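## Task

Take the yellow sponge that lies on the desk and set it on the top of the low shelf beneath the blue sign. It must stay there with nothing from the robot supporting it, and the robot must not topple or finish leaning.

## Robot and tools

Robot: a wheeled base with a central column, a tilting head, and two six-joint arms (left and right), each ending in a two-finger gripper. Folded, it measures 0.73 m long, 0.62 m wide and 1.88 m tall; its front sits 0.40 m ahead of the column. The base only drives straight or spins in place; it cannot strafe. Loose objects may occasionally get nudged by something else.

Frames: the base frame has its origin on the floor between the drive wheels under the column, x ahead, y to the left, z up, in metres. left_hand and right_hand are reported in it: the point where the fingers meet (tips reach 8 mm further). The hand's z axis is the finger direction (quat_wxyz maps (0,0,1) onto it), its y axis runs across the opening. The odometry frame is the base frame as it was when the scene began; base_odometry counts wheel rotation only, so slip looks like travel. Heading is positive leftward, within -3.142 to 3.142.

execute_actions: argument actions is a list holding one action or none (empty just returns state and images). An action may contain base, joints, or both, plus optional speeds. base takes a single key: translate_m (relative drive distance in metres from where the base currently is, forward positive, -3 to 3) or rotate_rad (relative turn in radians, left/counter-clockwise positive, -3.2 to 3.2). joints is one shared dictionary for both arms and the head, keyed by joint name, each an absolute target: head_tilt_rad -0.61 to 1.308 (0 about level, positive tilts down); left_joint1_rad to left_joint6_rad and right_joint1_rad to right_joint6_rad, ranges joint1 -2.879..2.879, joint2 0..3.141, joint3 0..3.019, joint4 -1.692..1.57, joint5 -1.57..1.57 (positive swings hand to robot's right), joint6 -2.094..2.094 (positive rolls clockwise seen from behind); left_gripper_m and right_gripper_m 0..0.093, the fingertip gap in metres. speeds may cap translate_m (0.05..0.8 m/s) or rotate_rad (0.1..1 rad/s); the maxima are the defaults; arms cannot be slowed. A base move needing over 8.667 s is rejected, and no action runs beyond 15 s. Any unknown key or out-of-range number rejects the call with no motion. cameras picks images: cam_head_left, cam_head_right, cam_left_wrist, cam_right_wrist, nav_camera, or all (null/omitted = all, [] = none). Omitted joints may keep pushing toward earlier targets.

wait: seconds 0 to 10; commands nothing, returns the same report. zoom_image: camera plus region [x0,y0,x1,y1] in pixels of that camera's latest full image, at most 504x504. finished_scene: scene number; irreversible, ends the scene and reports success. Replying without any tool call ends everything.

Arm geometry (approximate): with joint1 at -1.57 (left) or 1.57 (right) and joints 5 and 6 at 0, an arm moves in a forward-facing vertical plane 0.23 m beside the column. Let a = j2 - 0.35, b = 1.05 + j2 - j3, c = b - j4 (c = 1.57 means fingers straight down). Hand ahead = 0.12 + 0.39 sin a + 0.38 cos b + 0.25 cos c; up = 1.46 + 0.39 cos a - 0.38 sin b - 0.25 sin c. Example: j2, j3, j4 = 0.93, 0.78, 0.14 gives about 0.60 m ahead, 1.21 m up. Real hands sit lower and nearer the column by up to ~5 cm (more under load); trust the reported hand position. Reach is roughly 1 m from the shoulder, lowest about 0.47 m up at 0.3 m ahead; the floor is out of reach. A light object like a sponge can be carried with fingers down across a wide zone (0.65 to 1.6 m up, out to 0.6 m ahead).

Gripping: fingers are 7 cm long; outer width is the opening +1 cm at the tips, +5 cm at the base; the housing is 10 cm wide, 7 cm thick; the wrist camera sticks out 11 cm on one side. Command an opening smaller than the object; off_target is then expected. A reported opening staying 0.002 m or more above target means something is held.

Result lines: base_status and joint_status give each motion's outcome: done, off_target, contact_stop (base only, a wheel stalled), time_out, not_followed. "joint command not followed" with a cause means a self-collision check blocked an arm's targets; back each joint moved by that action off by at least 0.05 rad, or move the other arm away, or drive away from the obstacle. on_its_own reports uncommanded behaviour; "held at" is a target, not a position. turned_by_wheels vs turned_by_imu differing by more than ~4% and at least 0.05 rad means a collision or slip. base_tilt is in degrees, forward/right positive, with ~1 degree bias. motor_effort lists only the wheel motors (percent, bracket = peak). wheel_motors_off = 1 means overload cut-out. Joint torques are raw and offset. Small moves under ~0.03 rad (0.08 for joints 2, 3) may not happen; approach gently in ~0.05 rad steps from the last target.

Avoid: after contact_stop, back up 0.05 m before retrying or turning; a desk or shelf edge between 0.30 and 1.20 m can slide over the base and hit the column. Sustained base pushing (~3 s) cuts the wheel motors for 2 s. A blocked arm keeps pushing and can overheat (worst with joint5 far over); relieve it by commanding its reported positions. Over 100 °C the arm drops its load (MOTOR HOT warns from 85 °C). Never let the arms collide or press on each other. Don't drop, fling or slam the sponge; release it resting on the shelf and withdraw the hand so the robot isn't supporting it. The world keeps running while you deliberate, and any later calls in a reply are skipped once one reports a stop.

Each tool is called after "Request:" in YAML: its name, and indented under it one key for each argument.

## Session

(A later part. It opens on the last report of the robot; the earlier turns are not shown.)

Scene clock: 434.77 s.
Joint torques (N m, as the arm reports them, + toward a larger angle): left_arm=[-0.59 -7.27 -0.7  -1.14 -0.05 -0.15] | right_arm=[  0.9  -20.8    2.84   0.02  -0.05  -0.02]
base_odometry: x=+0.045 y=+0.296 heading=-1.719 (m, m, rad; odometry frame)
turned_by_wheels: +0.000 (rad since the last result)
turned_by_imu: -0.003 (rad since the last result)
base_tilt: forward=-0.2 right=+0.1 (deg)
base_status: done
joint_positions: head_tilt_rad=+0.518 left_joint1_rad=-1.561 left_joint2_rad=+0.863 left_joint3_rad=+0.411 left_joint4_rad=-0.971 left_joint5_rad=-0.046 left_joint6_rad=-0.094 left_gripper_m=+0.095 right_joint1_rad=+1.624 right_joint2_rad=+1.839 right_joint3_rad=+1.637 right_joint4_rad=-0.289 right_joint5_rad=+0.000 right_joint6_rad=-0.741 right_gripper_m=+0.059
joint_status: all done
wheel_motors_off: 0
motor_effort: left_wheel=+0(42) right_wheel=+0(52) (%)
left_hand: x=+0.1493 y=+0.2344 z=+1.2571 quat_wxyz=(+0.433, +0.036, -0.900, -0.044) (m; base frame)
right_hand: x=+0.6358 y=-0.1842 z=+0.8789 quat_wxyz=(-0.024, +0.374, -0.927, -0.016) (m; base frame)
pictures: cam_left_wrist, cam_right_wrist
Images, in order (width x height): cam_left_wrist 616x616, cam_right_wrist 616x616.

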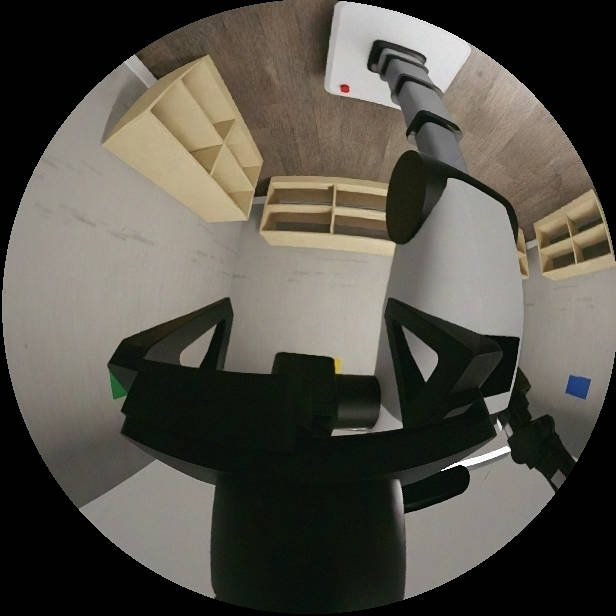

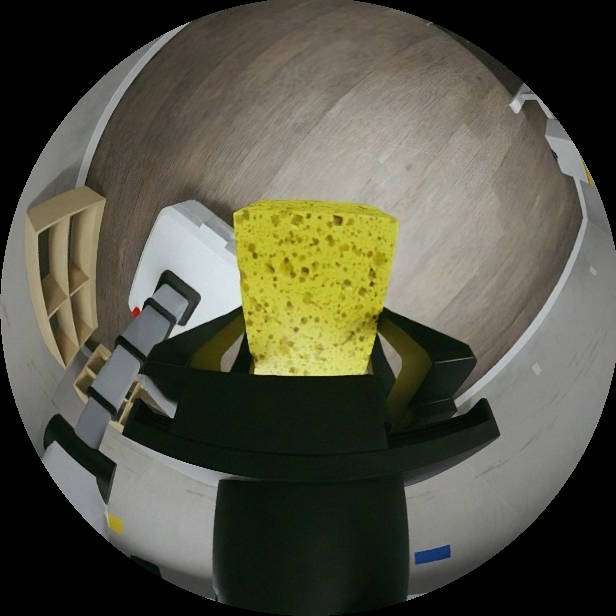

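Sponge is held. Now turn right to face the wall with the blue sign.

Request:
execute_actions:
  actions:
    - {"base": {"rotate_rad": -1.42}, "joints": {"right_joint1_rad": 1.57, "right_joint6_rad": 0.0}}
  cameras: ["cam_head_left", "cam_head_right", "nav_camera"]

Scene clock: 444.33 s.
Joint torques (N m, as the arm reports them, + toward a larger angle): left_arm=[-0.53 -7.2  -0.68 -1.15 -0.06 -0.15] | right_arm=[  0.1  -20.74   2.81   0.02   0.04   0.18]
base_odometry: x=+0.045 y=+0.296 heading=-3.139 (m, m, rad; odometry frame)
turned_by_wheels: -1.419 (rad since the last result)
turned_by_imu: -1.417 (rad since the last result)
base_tilt: forward=-0.2 right=+0.1 (deg)
base_status: done
joint_positions: head_tilt_rad=+0.518 left_joint1_rad=-1.561 left_joint2_rad=+0.863 left_joint3_rad=+0.411 left_joint4_rad=-0.971 left_joint5_rad=-0.046 left_joint6_rad=-0.094 left_gripper_m=+0.095 right_joint1_rad=+1.566 right_joint2_rad=+1.839 right_joint3_rad=+1.637 right_joint4_rad=-0.289 right_joint5_rad=+0.000 right_joint6_rad=-0.010 right_gripper_m=+0.059
joint_status: all done
wheel_motors_off: 0
motor_effort: left_wheel=+3(45) right_wheel=-3(41) (%)
left_hand: x=+0.1493 y=+0.2344 z=+1.2571 quat_wxyz=(+0.433, +0.036, -0.900, -0.044) (m; base frame)
right_hand: x=+0.6363 y=-0.2292 z=+0.8780 quat_wxyz=(-0.017, +0.004, -1.000, +0.002) (m; base frame)
pictures: cam_head_left, cam_head_right, nav_camera
Images, in order (width x height): cam_head_left 896x504, cam_head_right 896x504, nav_camera 896x504.

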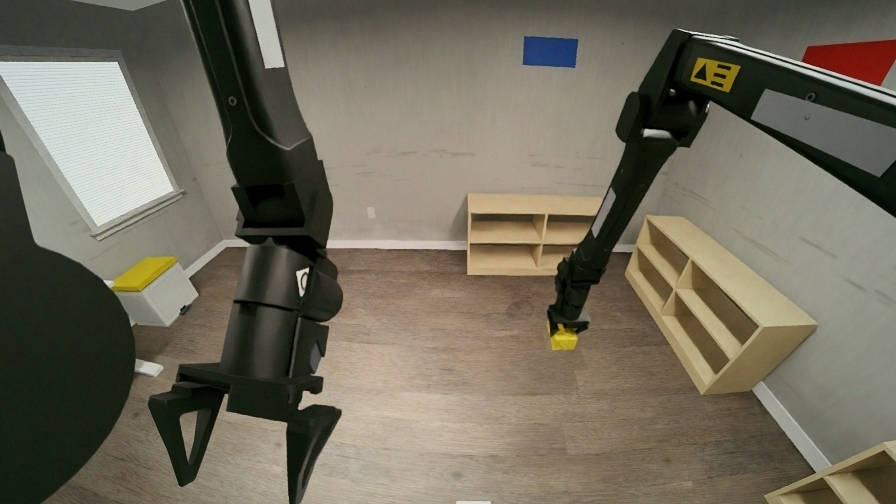

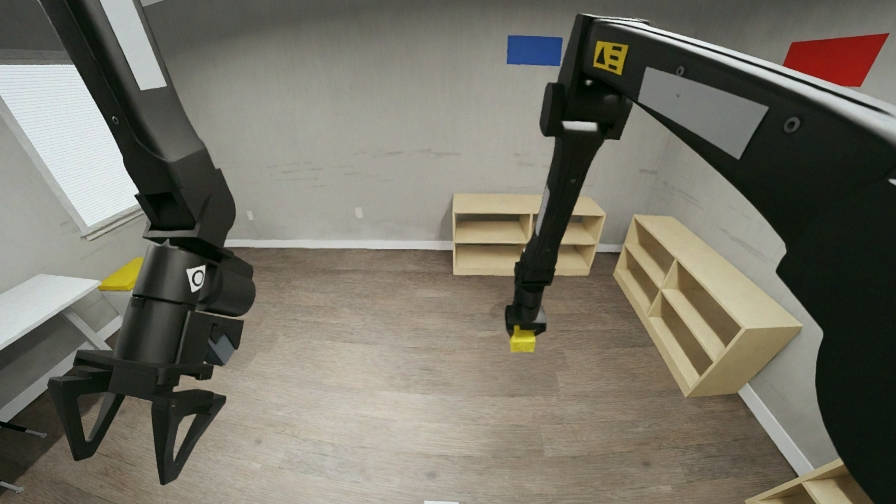

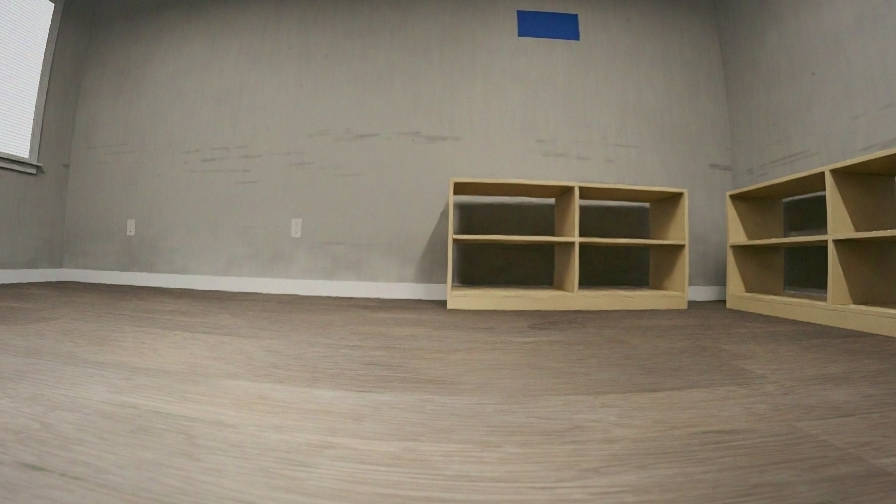

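Request:
execute_actions:
  actions:
    - {"base": {"translate_m": 1.5}, "joints": {"head_tilt_rad": 0.95}}
  cameras: ["cam_head_left", "cam_head_right", "cam_right_wrist", "nav_camera"]

Scene clock: 487.07 s.
Joint torques (N m, as the arm reports them, + toward a larger angle): left_arm=[-0.56 -7.33 -0.85 -1.17 -0.05 -0.15] | right_arm=[  0.07 -21.02   2.97   0.03   0.03   0.17]
base_odometry: x=-1.455 y=+0.292 heading=-3.139 (m, m, rad; odometry frame)
turned_by_wheels: +0.000 (rad since the last result)
turned_by_imu: -0.002 (rad since the last result)
base_tilt: forward=-0.2 right=+0.1 (deg)
base_status: done
joint_positions: head_tilt_rad=+0.951 left_joint1_rad=-1.561 left_joint2_rad=+0.863 left_joint3_rad=+0.413 left_joint4_rad=-0.971 left_joint5_rad=-0.046 left_joint6_rad=-0.094 left_gripper_m=+0.095 right_joint1_rad=+1.566 right_joint2_rad=+1.841 right_joint3_rad=+1.635 right_joint4_rad=-0.289 right_joint5_rad=+0.000 right_joint6_rad=-0.010 right_gripper_m=+0.059
joint_status: all done
wheel_motors_off: 0
motor_effort: left_wheel=+0(53) right_wheel=+1(41) (%)
left_hand: x=+0.1503 y=+0.2344 z=+1.2567 quat_wxyz=(+0.432, +0.036, -0.900, -0.044) (m; base frame)
right_hand: x=+0.6341 y=-0.2292 z=+0.8769 quat_wxyz=(-0.015, +0.004, -1.000, +0.002) (m; base frame)
pictures: cam_head_left, cam_head_right, cam_right_wrist, nav_camera
Images, in order (width x height): cam_head_left 896x504, cam_head_right 896x504, cam_right_wrist 616x616, nav_camera 896x504.

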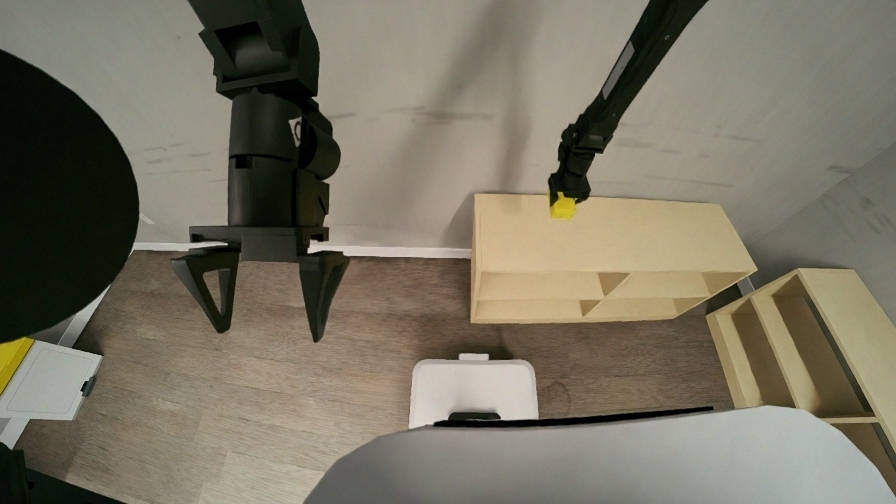

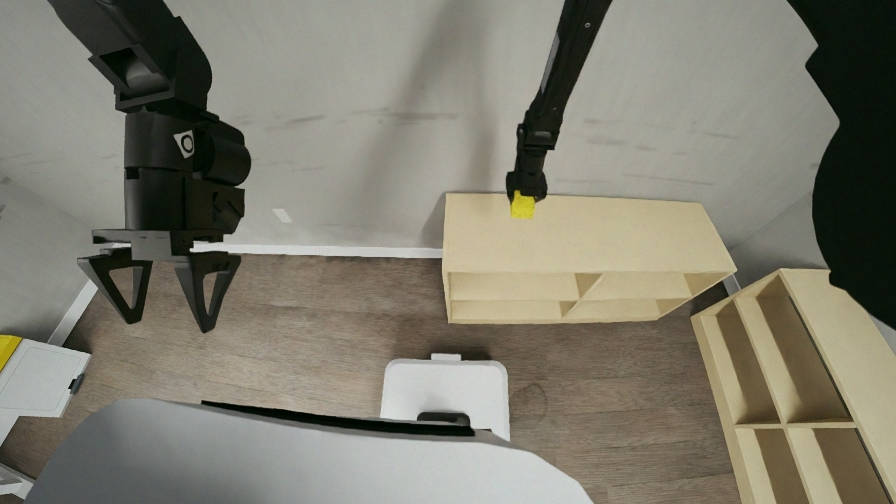

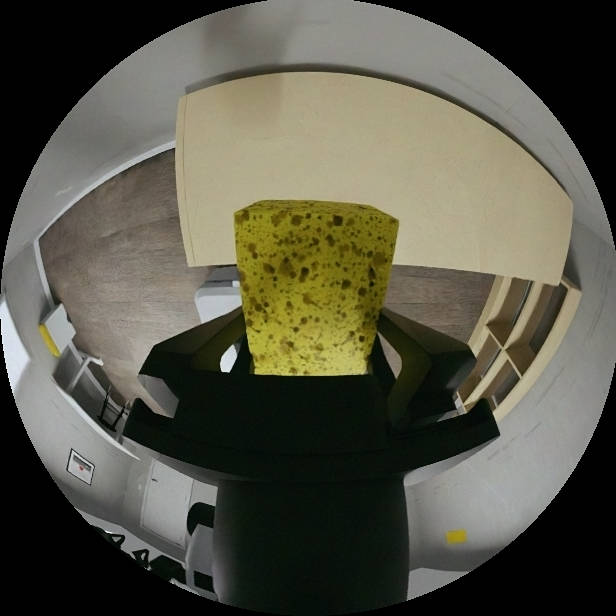

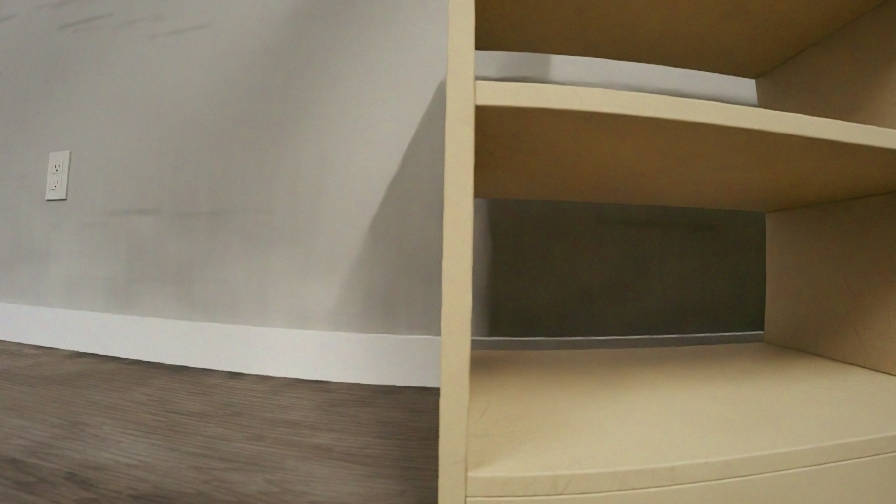

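Request:
zoom_image:
  camera: "cam_head_left"
  region: [440, 170, 640, 380]

Request:
zoom_image:
  camera: "cam_head_right"
  region: [410, 170, 610, 380]

Region (440, 170, 640, 380) of cam_head_left's 896x504 image, scaled by 2.400, with more detail than that image has; it fills the left 480 columns of this view, and the rest is white.

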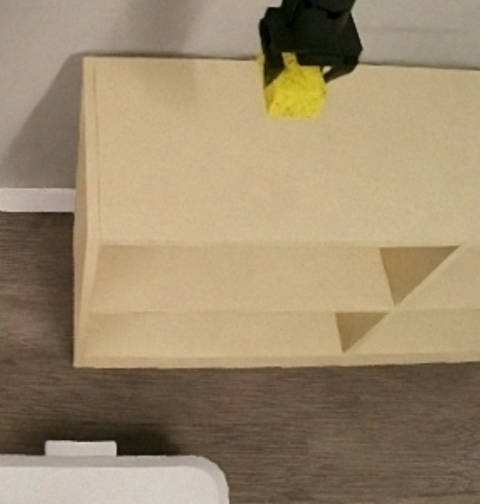

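Region (410, 170, 610, 380) of cam_head_right's 896x504 image, scaled by 2.400, with more detail than that image has; it fills the left 480 columns of this view, and the rest is white.

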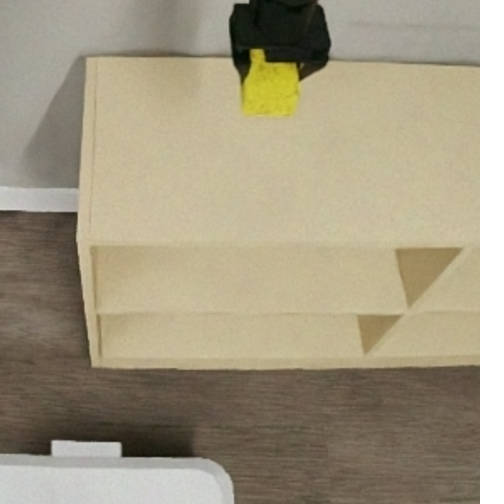

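Request:
execute_actions:
  actions:
    - {"base": {"translate_m": 0.16}, "joints": {"head_tilt_rad": 1.05, "right_joint2_rad": 2.335, "right_joint3_rad": 2.015, "right_joint4_rad": -0.185}}
  cameras: ["cam_head_left", "cam_head_right", "cam_right_wrist"]

Scene clock: 531.03 s.
Joint torques (N m, as the arm reports them, + toward a larger angle): left_arm=[-0.58 -7.24 -0.81 -1.15 -0.06 -0.15] | right_arm=[ -0.06 -19.18   2.23   0.86   0.04   0.18]
base_odometry: x=-1.615 y=+0.292 heading=-3.139 (m, m, rad; odometry frame)
turned_by_wheels: +0.000 (rad since the last result)
turned_by_imu: -0.002 (rad since the last result)
base_tilt: forward=-0.2 right=+0.1 (deg)
base_status: done
joint_positions: head_tilt_rad=+1.050 left_joint1_rad=-1.561 left_joint2_rad=+0.862 left_joint3_rad=+0.414 left_joint4_rad=-0.971 left_joint5_rad=-0.046 left_joint6_rad=-0.094 left_gripper_m=+0.095 right_joint1_rad=+1.566 right_joint2_rad=+2.339 right_joint3_rad=+2.007 right_joint4_rad=-0.195 right_joint5_rad=+0.000 right_joint6_rad=-0.010 right_gripper_m=+0.059
joint_status: all done
wheel_motors_off: 0
motor_effort: left_wheel=+0(33) right_wheel=+0(31) (%)
left_hand: x=+0.1506 y=+0.2344 z=+1.2567 quat_wxyz=(+0.431, +0.036, -0.900, -0.044) (m; base frame)
right_hand: x=+0.5465 y=-0.2299 z=+0.6777 quat_wxyz=(+0.002, +0.004, -1.000, +0.002) (m; base frame)
pictures: cam_head_left, cam_head_right, cam_right_wrist
Images, in order (width x height): cam_head_left 896x504, cam_head_right 896x504, cam_right_wrist 616x616.

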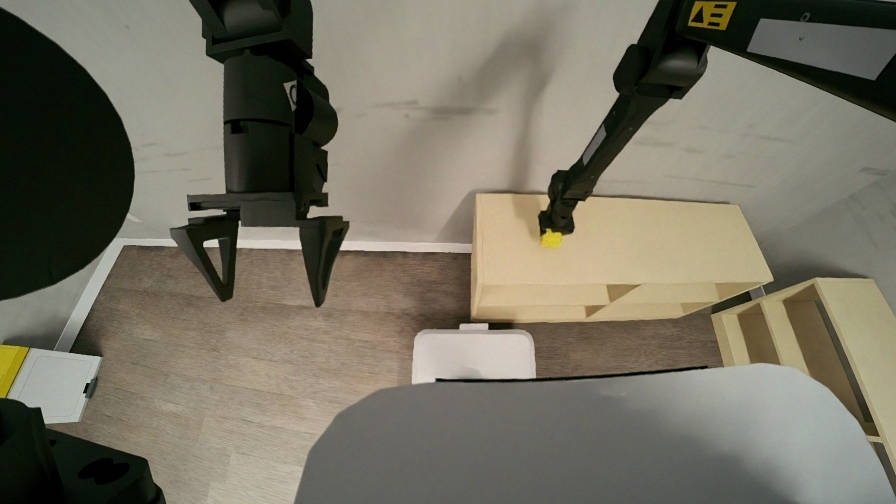

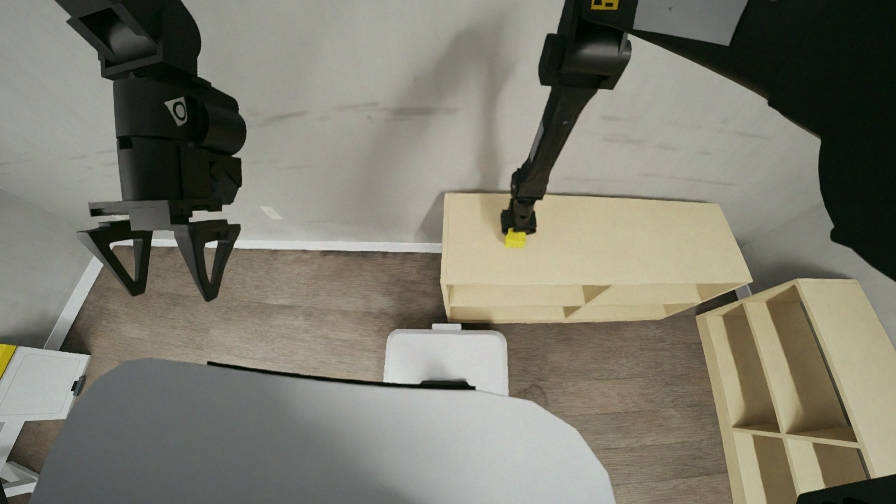

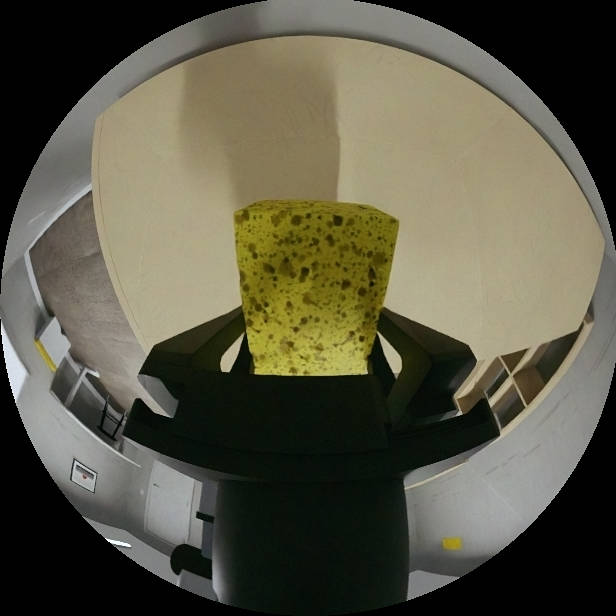

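Request:
execute_actions:
  actions:
    - {"joints": {"right_joint2_rad": 2.452, "right_joint3_rad": 2.168, "right_joint4_rad": -0.235}}
  cameras: ["cam_head_right", "cam_right_wrist"]

Scene clock: 557.83 s.
Joint torques (N m, as the arm reports them, + toward a larger angle): left_arm=[-0.61 -7.26 -0.87 -1.18 -0.05 -0.15] | right_arm=[  0.05 -18.53   2.83  -0.12   0.04   0.18]
base_odometry: x=-1.615 y=+0.292 heading=-3.139 (m, m, rad; odometry frame)
turned_by_wheels: +0.000 (rad since the last result)
turned_by_imu: -0.001 (rad since the last result)
base_tilt: forward=-0.2 right=+0.1 (deg)
base_status: not commanded
joint_positions: head_tilt_rad=+1.050 left_joint1_rad=-1.561 left_joint2_rad=+0.862 left_joint3_rad=+0.414 left_joint4_rad=-0.971 left_joint5_rad=-0.046 left_joint6_rad=-0.094 left_gripper_m=+0.095 right_joint1_rad=+1.566 right_joint2_rad=+2.449 right_joint3_rad=+2.155 right_joint4_rad=-0.222 right_joint5_rad=+0.000 right_joint6_rad=-0.010 right_gripper_m=+0.059
joint_status: all done
wheel_motors_off: 0
motor_effort: left_wheel=+0(0) right_wheel=-1(1) (%)
left_hand: x=+0.1506 y=+0.2344 z=+1.2567 quat_wxyz=(+0.431, +0.036, -0.900, -0.044) (m; base frame)
right_hand: x=+0.5439 y=-0.2300 z=+0.6431 quat_wxyz=(-0.004, +0.004, -1.000, +0.002) (m; base frame)
pictures: cam_head_right, cam_right_wrist
Images, in order (width x height): cam_head_right 896x504, cam_right_wrist 616x616.

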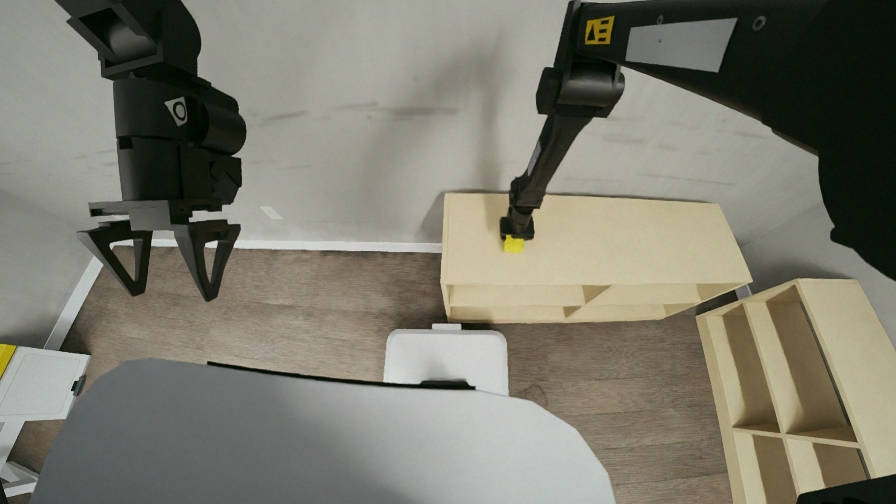

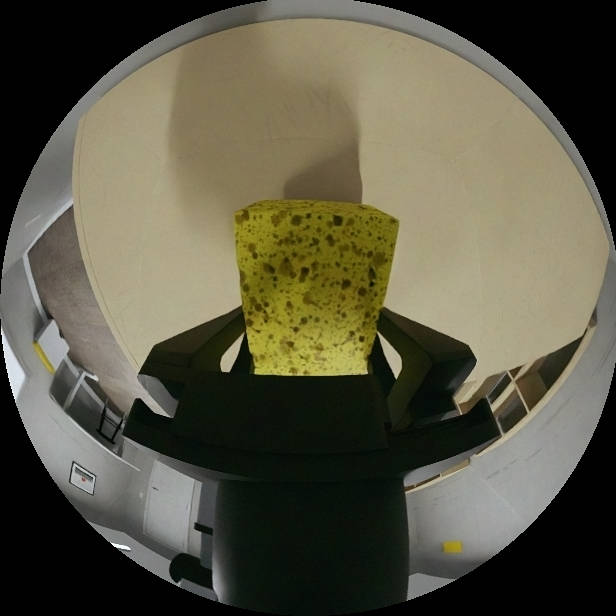

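Request:
zoom_image:
  camera: "cam_right_wrist"
  region: [210, 120, 420, 260]

Region (210, 120, 420, 260) of cam_right_wrist's 616x616 image, scaled by 2.400, with more detail than that image has.

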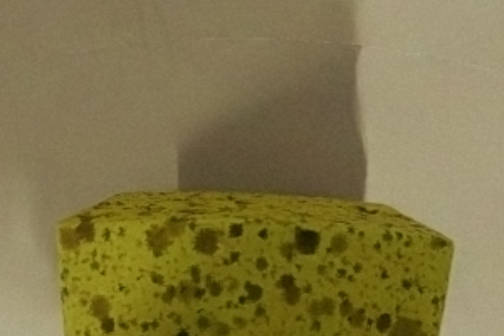

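Request:
execute_actions:
  actions:
    - {"joints": {"right_joint2_rad": 2.49, "right_joint3_rad": 2.208}}
  cameras: ["cam_right_wrist"]

Scene clock: 580.10 s.
Joint torques (N m, as the arm reports them, + toward a larger angle): left_arm=[-0.59 -7.25 -0.82 -1.12 -0.05 -0.15] | right_arm=[ -0.05 -17.07   3.02  -0.08   0.04   0.18]
base_odometry: x=-1.615 y=+0.292 heading=-3.139 (m, m, rad; odometry frame)
turned_by_wheels: +0.000 (rad since the last result)
turned_by_imu: -0.001 (rad since the last result)
base_tilt: forward=-0.3 right=+0.1 (deg)
base_status: not commanded
joint_positions: head_tilt_rad=+1.050 left_joint1_rad=-1.561 left_joint2_rad=+0.862 left_joint3_rad=+0.414 left_joint4_rad=-0.971 left_joint5_rad=-0.046 left_joint6_rad=-0.094 left_gripper_m=+0.095 right_joint1_rad=+1.566 right_joint2_rad=+2.474 right_joint3_rad=+2.195 right_joint4_rad=-0.222 right_joint5_rad=+0.000 right_joint6_rad=-0.010 right_gripper_m=+0.059
joint_status: all done
wheel_motors_off: 0
motor_effort: left_wheel=-1(0) right_wheel=-1(1) (%)
left_hand: x=+0.1506 y=+0.2344 z=+1.2567 quat_wxyz=(+0.431, +0.036, -0.900, -0.044) (m; base frame)
right_hand: x=+0.5483 y=-0.2301 z=+0.6362 quat_wxyz=(-0.011, +0.004, -1.000, +0.002) (m; base frame)
pictures: cam_right_wrist
Images, in order (width x height): cam_right_wrist 616x616.

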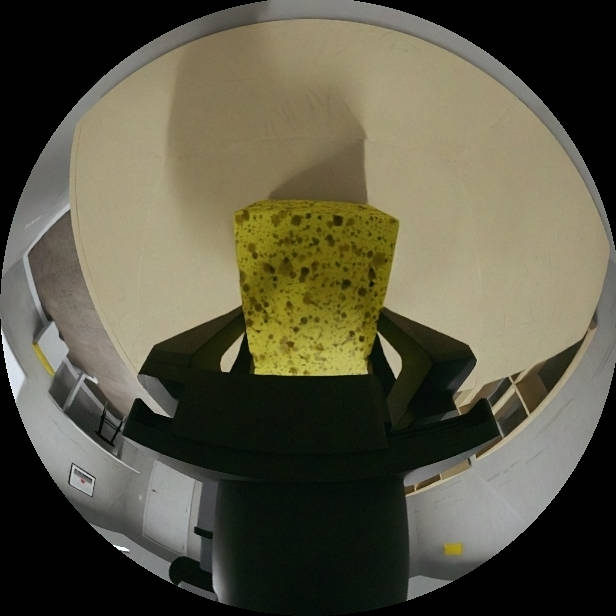

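Request:
execute_actions:
  actions:
    - {"joints": {"right_gripper_m": 0.093}}
  cameras: ["cam_right_wrist"]

Scene clock: 586.33 s.
Joint torques (N m, as the arm reports them, + toward a larger angle): left_arm=[-0.63 -7.22 -0.84 -1.13 -0.05 -0.15] | right_arm=[ -0.06 -17.     2.94  -0.07   0.04   0.17]
base_odometry: x=-1.615 y=+0.292 heading=-3.139 (m, m, rad; odometry frame)
turned_by_wheels: +0.000 (rad since the last result)
turned_by_imu: -0.001 (rad since the last result)
base_tilt: forward=-0.2 right=+0.1 (deg)
base_status: not commanded
joint_positions: head_tilt_rad=+1.050 left_joint1_rad=-1.561 left_joint2_rad=+0.862 left_joint3_rad=+0.414 left_joint4_rad=-0.971 left_joint5_rad=-0.046 left_joint6_rad=-0.094 left_gripper_m=+0.095 right_joint1_rad=+1.566 right_joint2_rad=+2.474 right_joint3_rad=+2.195 right_joint4_rad=-0.222 right_joint5_rad=+0.000 right_joint6_rad=-0.010 right_gripper_m=+0.093
joint_status: all done
wheel_motors_off: 0
motor_effort: left_wheel=-1(0) right_wheel=+0(1) (%)
left_hand: x=+0.1506 y=+0.2344 z=+1.2567 quat_wxyz=(+0.431, +0.036, -0.900, -0.044) (m; base frame)
right_hand: x=+0.5483 y=-0.2301 z=+0.6362 quat_wxyz=(-0.011, +0.004, -1.000, +0.002) (m; base frame)
pictures: cam_right_wrist
Images, in order (width x height): cam_right_wrist 616x616.

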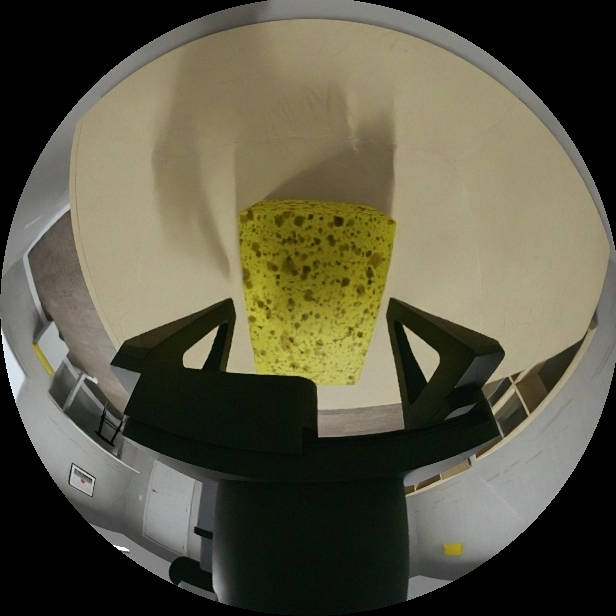

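Request:
execute_actions:
  actions:
    - {"joints": {"right_joint2_rad": 2.1, "right_joint3_rad": 1.78}}
  cameras: ["cam_head_right", "cam_right_wrist"]

Scene clock: 596.80 s.
Joint torques (N m, as the arm reports them, + toward a larger angle): left_arm=[-0.58 -7.26 -0.84 -1.14 -0.04 -0.14] | right_arm=[  0.04 -19.9    1.85   0.01   0.04   0.18]
base_odometry: x=-1.615 y=+0.292 heading=-3.139 (m, m, rad; odometry frame)
turned_by_wheels: +0.000 (rad since the last result)
turned_by_imu: -0.001 (rad since the last result)
base_tilt: forward=-0.2 right=+0.1 (deg)
base_status: not commanded
joint_positions: head_tilt_rad=+1.050 left_joint1_rad=-1.561 left_joint2_rad=+0.862 left_joint3_rad=+0.414 left_joint4_rad=-0.971 left_joint5_rad=-0.046 left_joint6_rad=-0.094 left_gripper_m=+0.095 right_joint1_rad=+1.566 right_joint2_rad=+2.093 right_joint3_rad=+1.779 right_joint4_rad=-0.225 right_joint5_rad=+0.000 right_joint6_rad=-0.010 right_gripper_m=+0.093
joint_status: all done
wheel_motors_off: 0
motor_effort: left_wheel=-1(1) right_wheel=+0(0) (%)
left_hand: x=+0.1506 y=+0.2344 z=+1.2567 quat_wxyz=(+0.431, +0.036, -0.900, -0.044) (m; base frame)
right_hand: x=+0.5788 y=-0.2296 z=+0.7696 quat_wxyz=(+0.007, +0.004, -1.000, +0.002) (m; base frame)
pictures: cam_head_right, cam_right_wrist
Images, in order (width x height): cam_head_right 896x504, cam_right_wrist 616x616.

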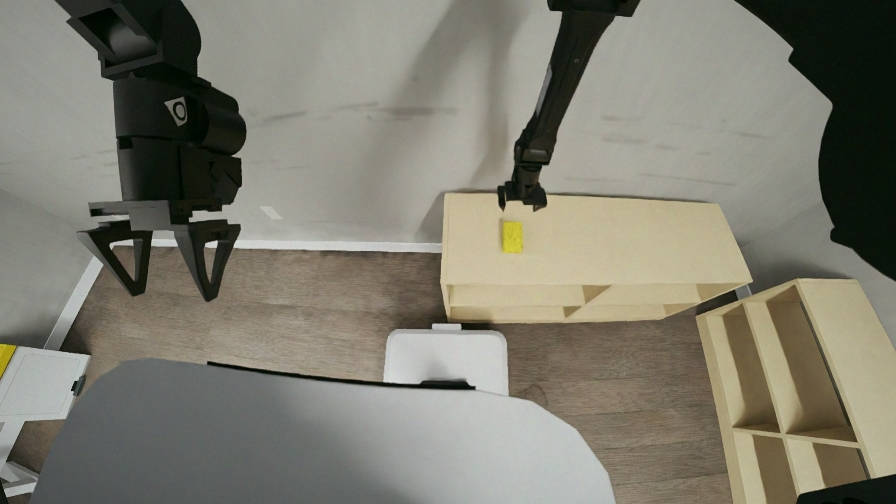

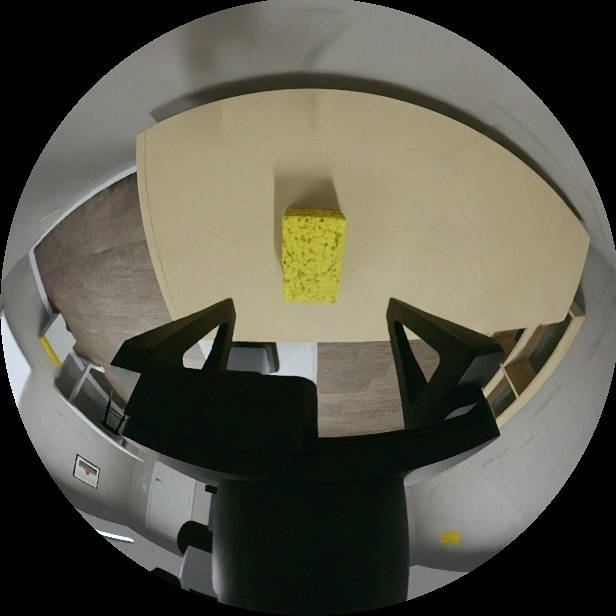

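The sponge rests on top of the low shelf under the blue sign, and the hand is clear.

Request:
finished_scene:
  scene: 1

The scene is finished: the task was done.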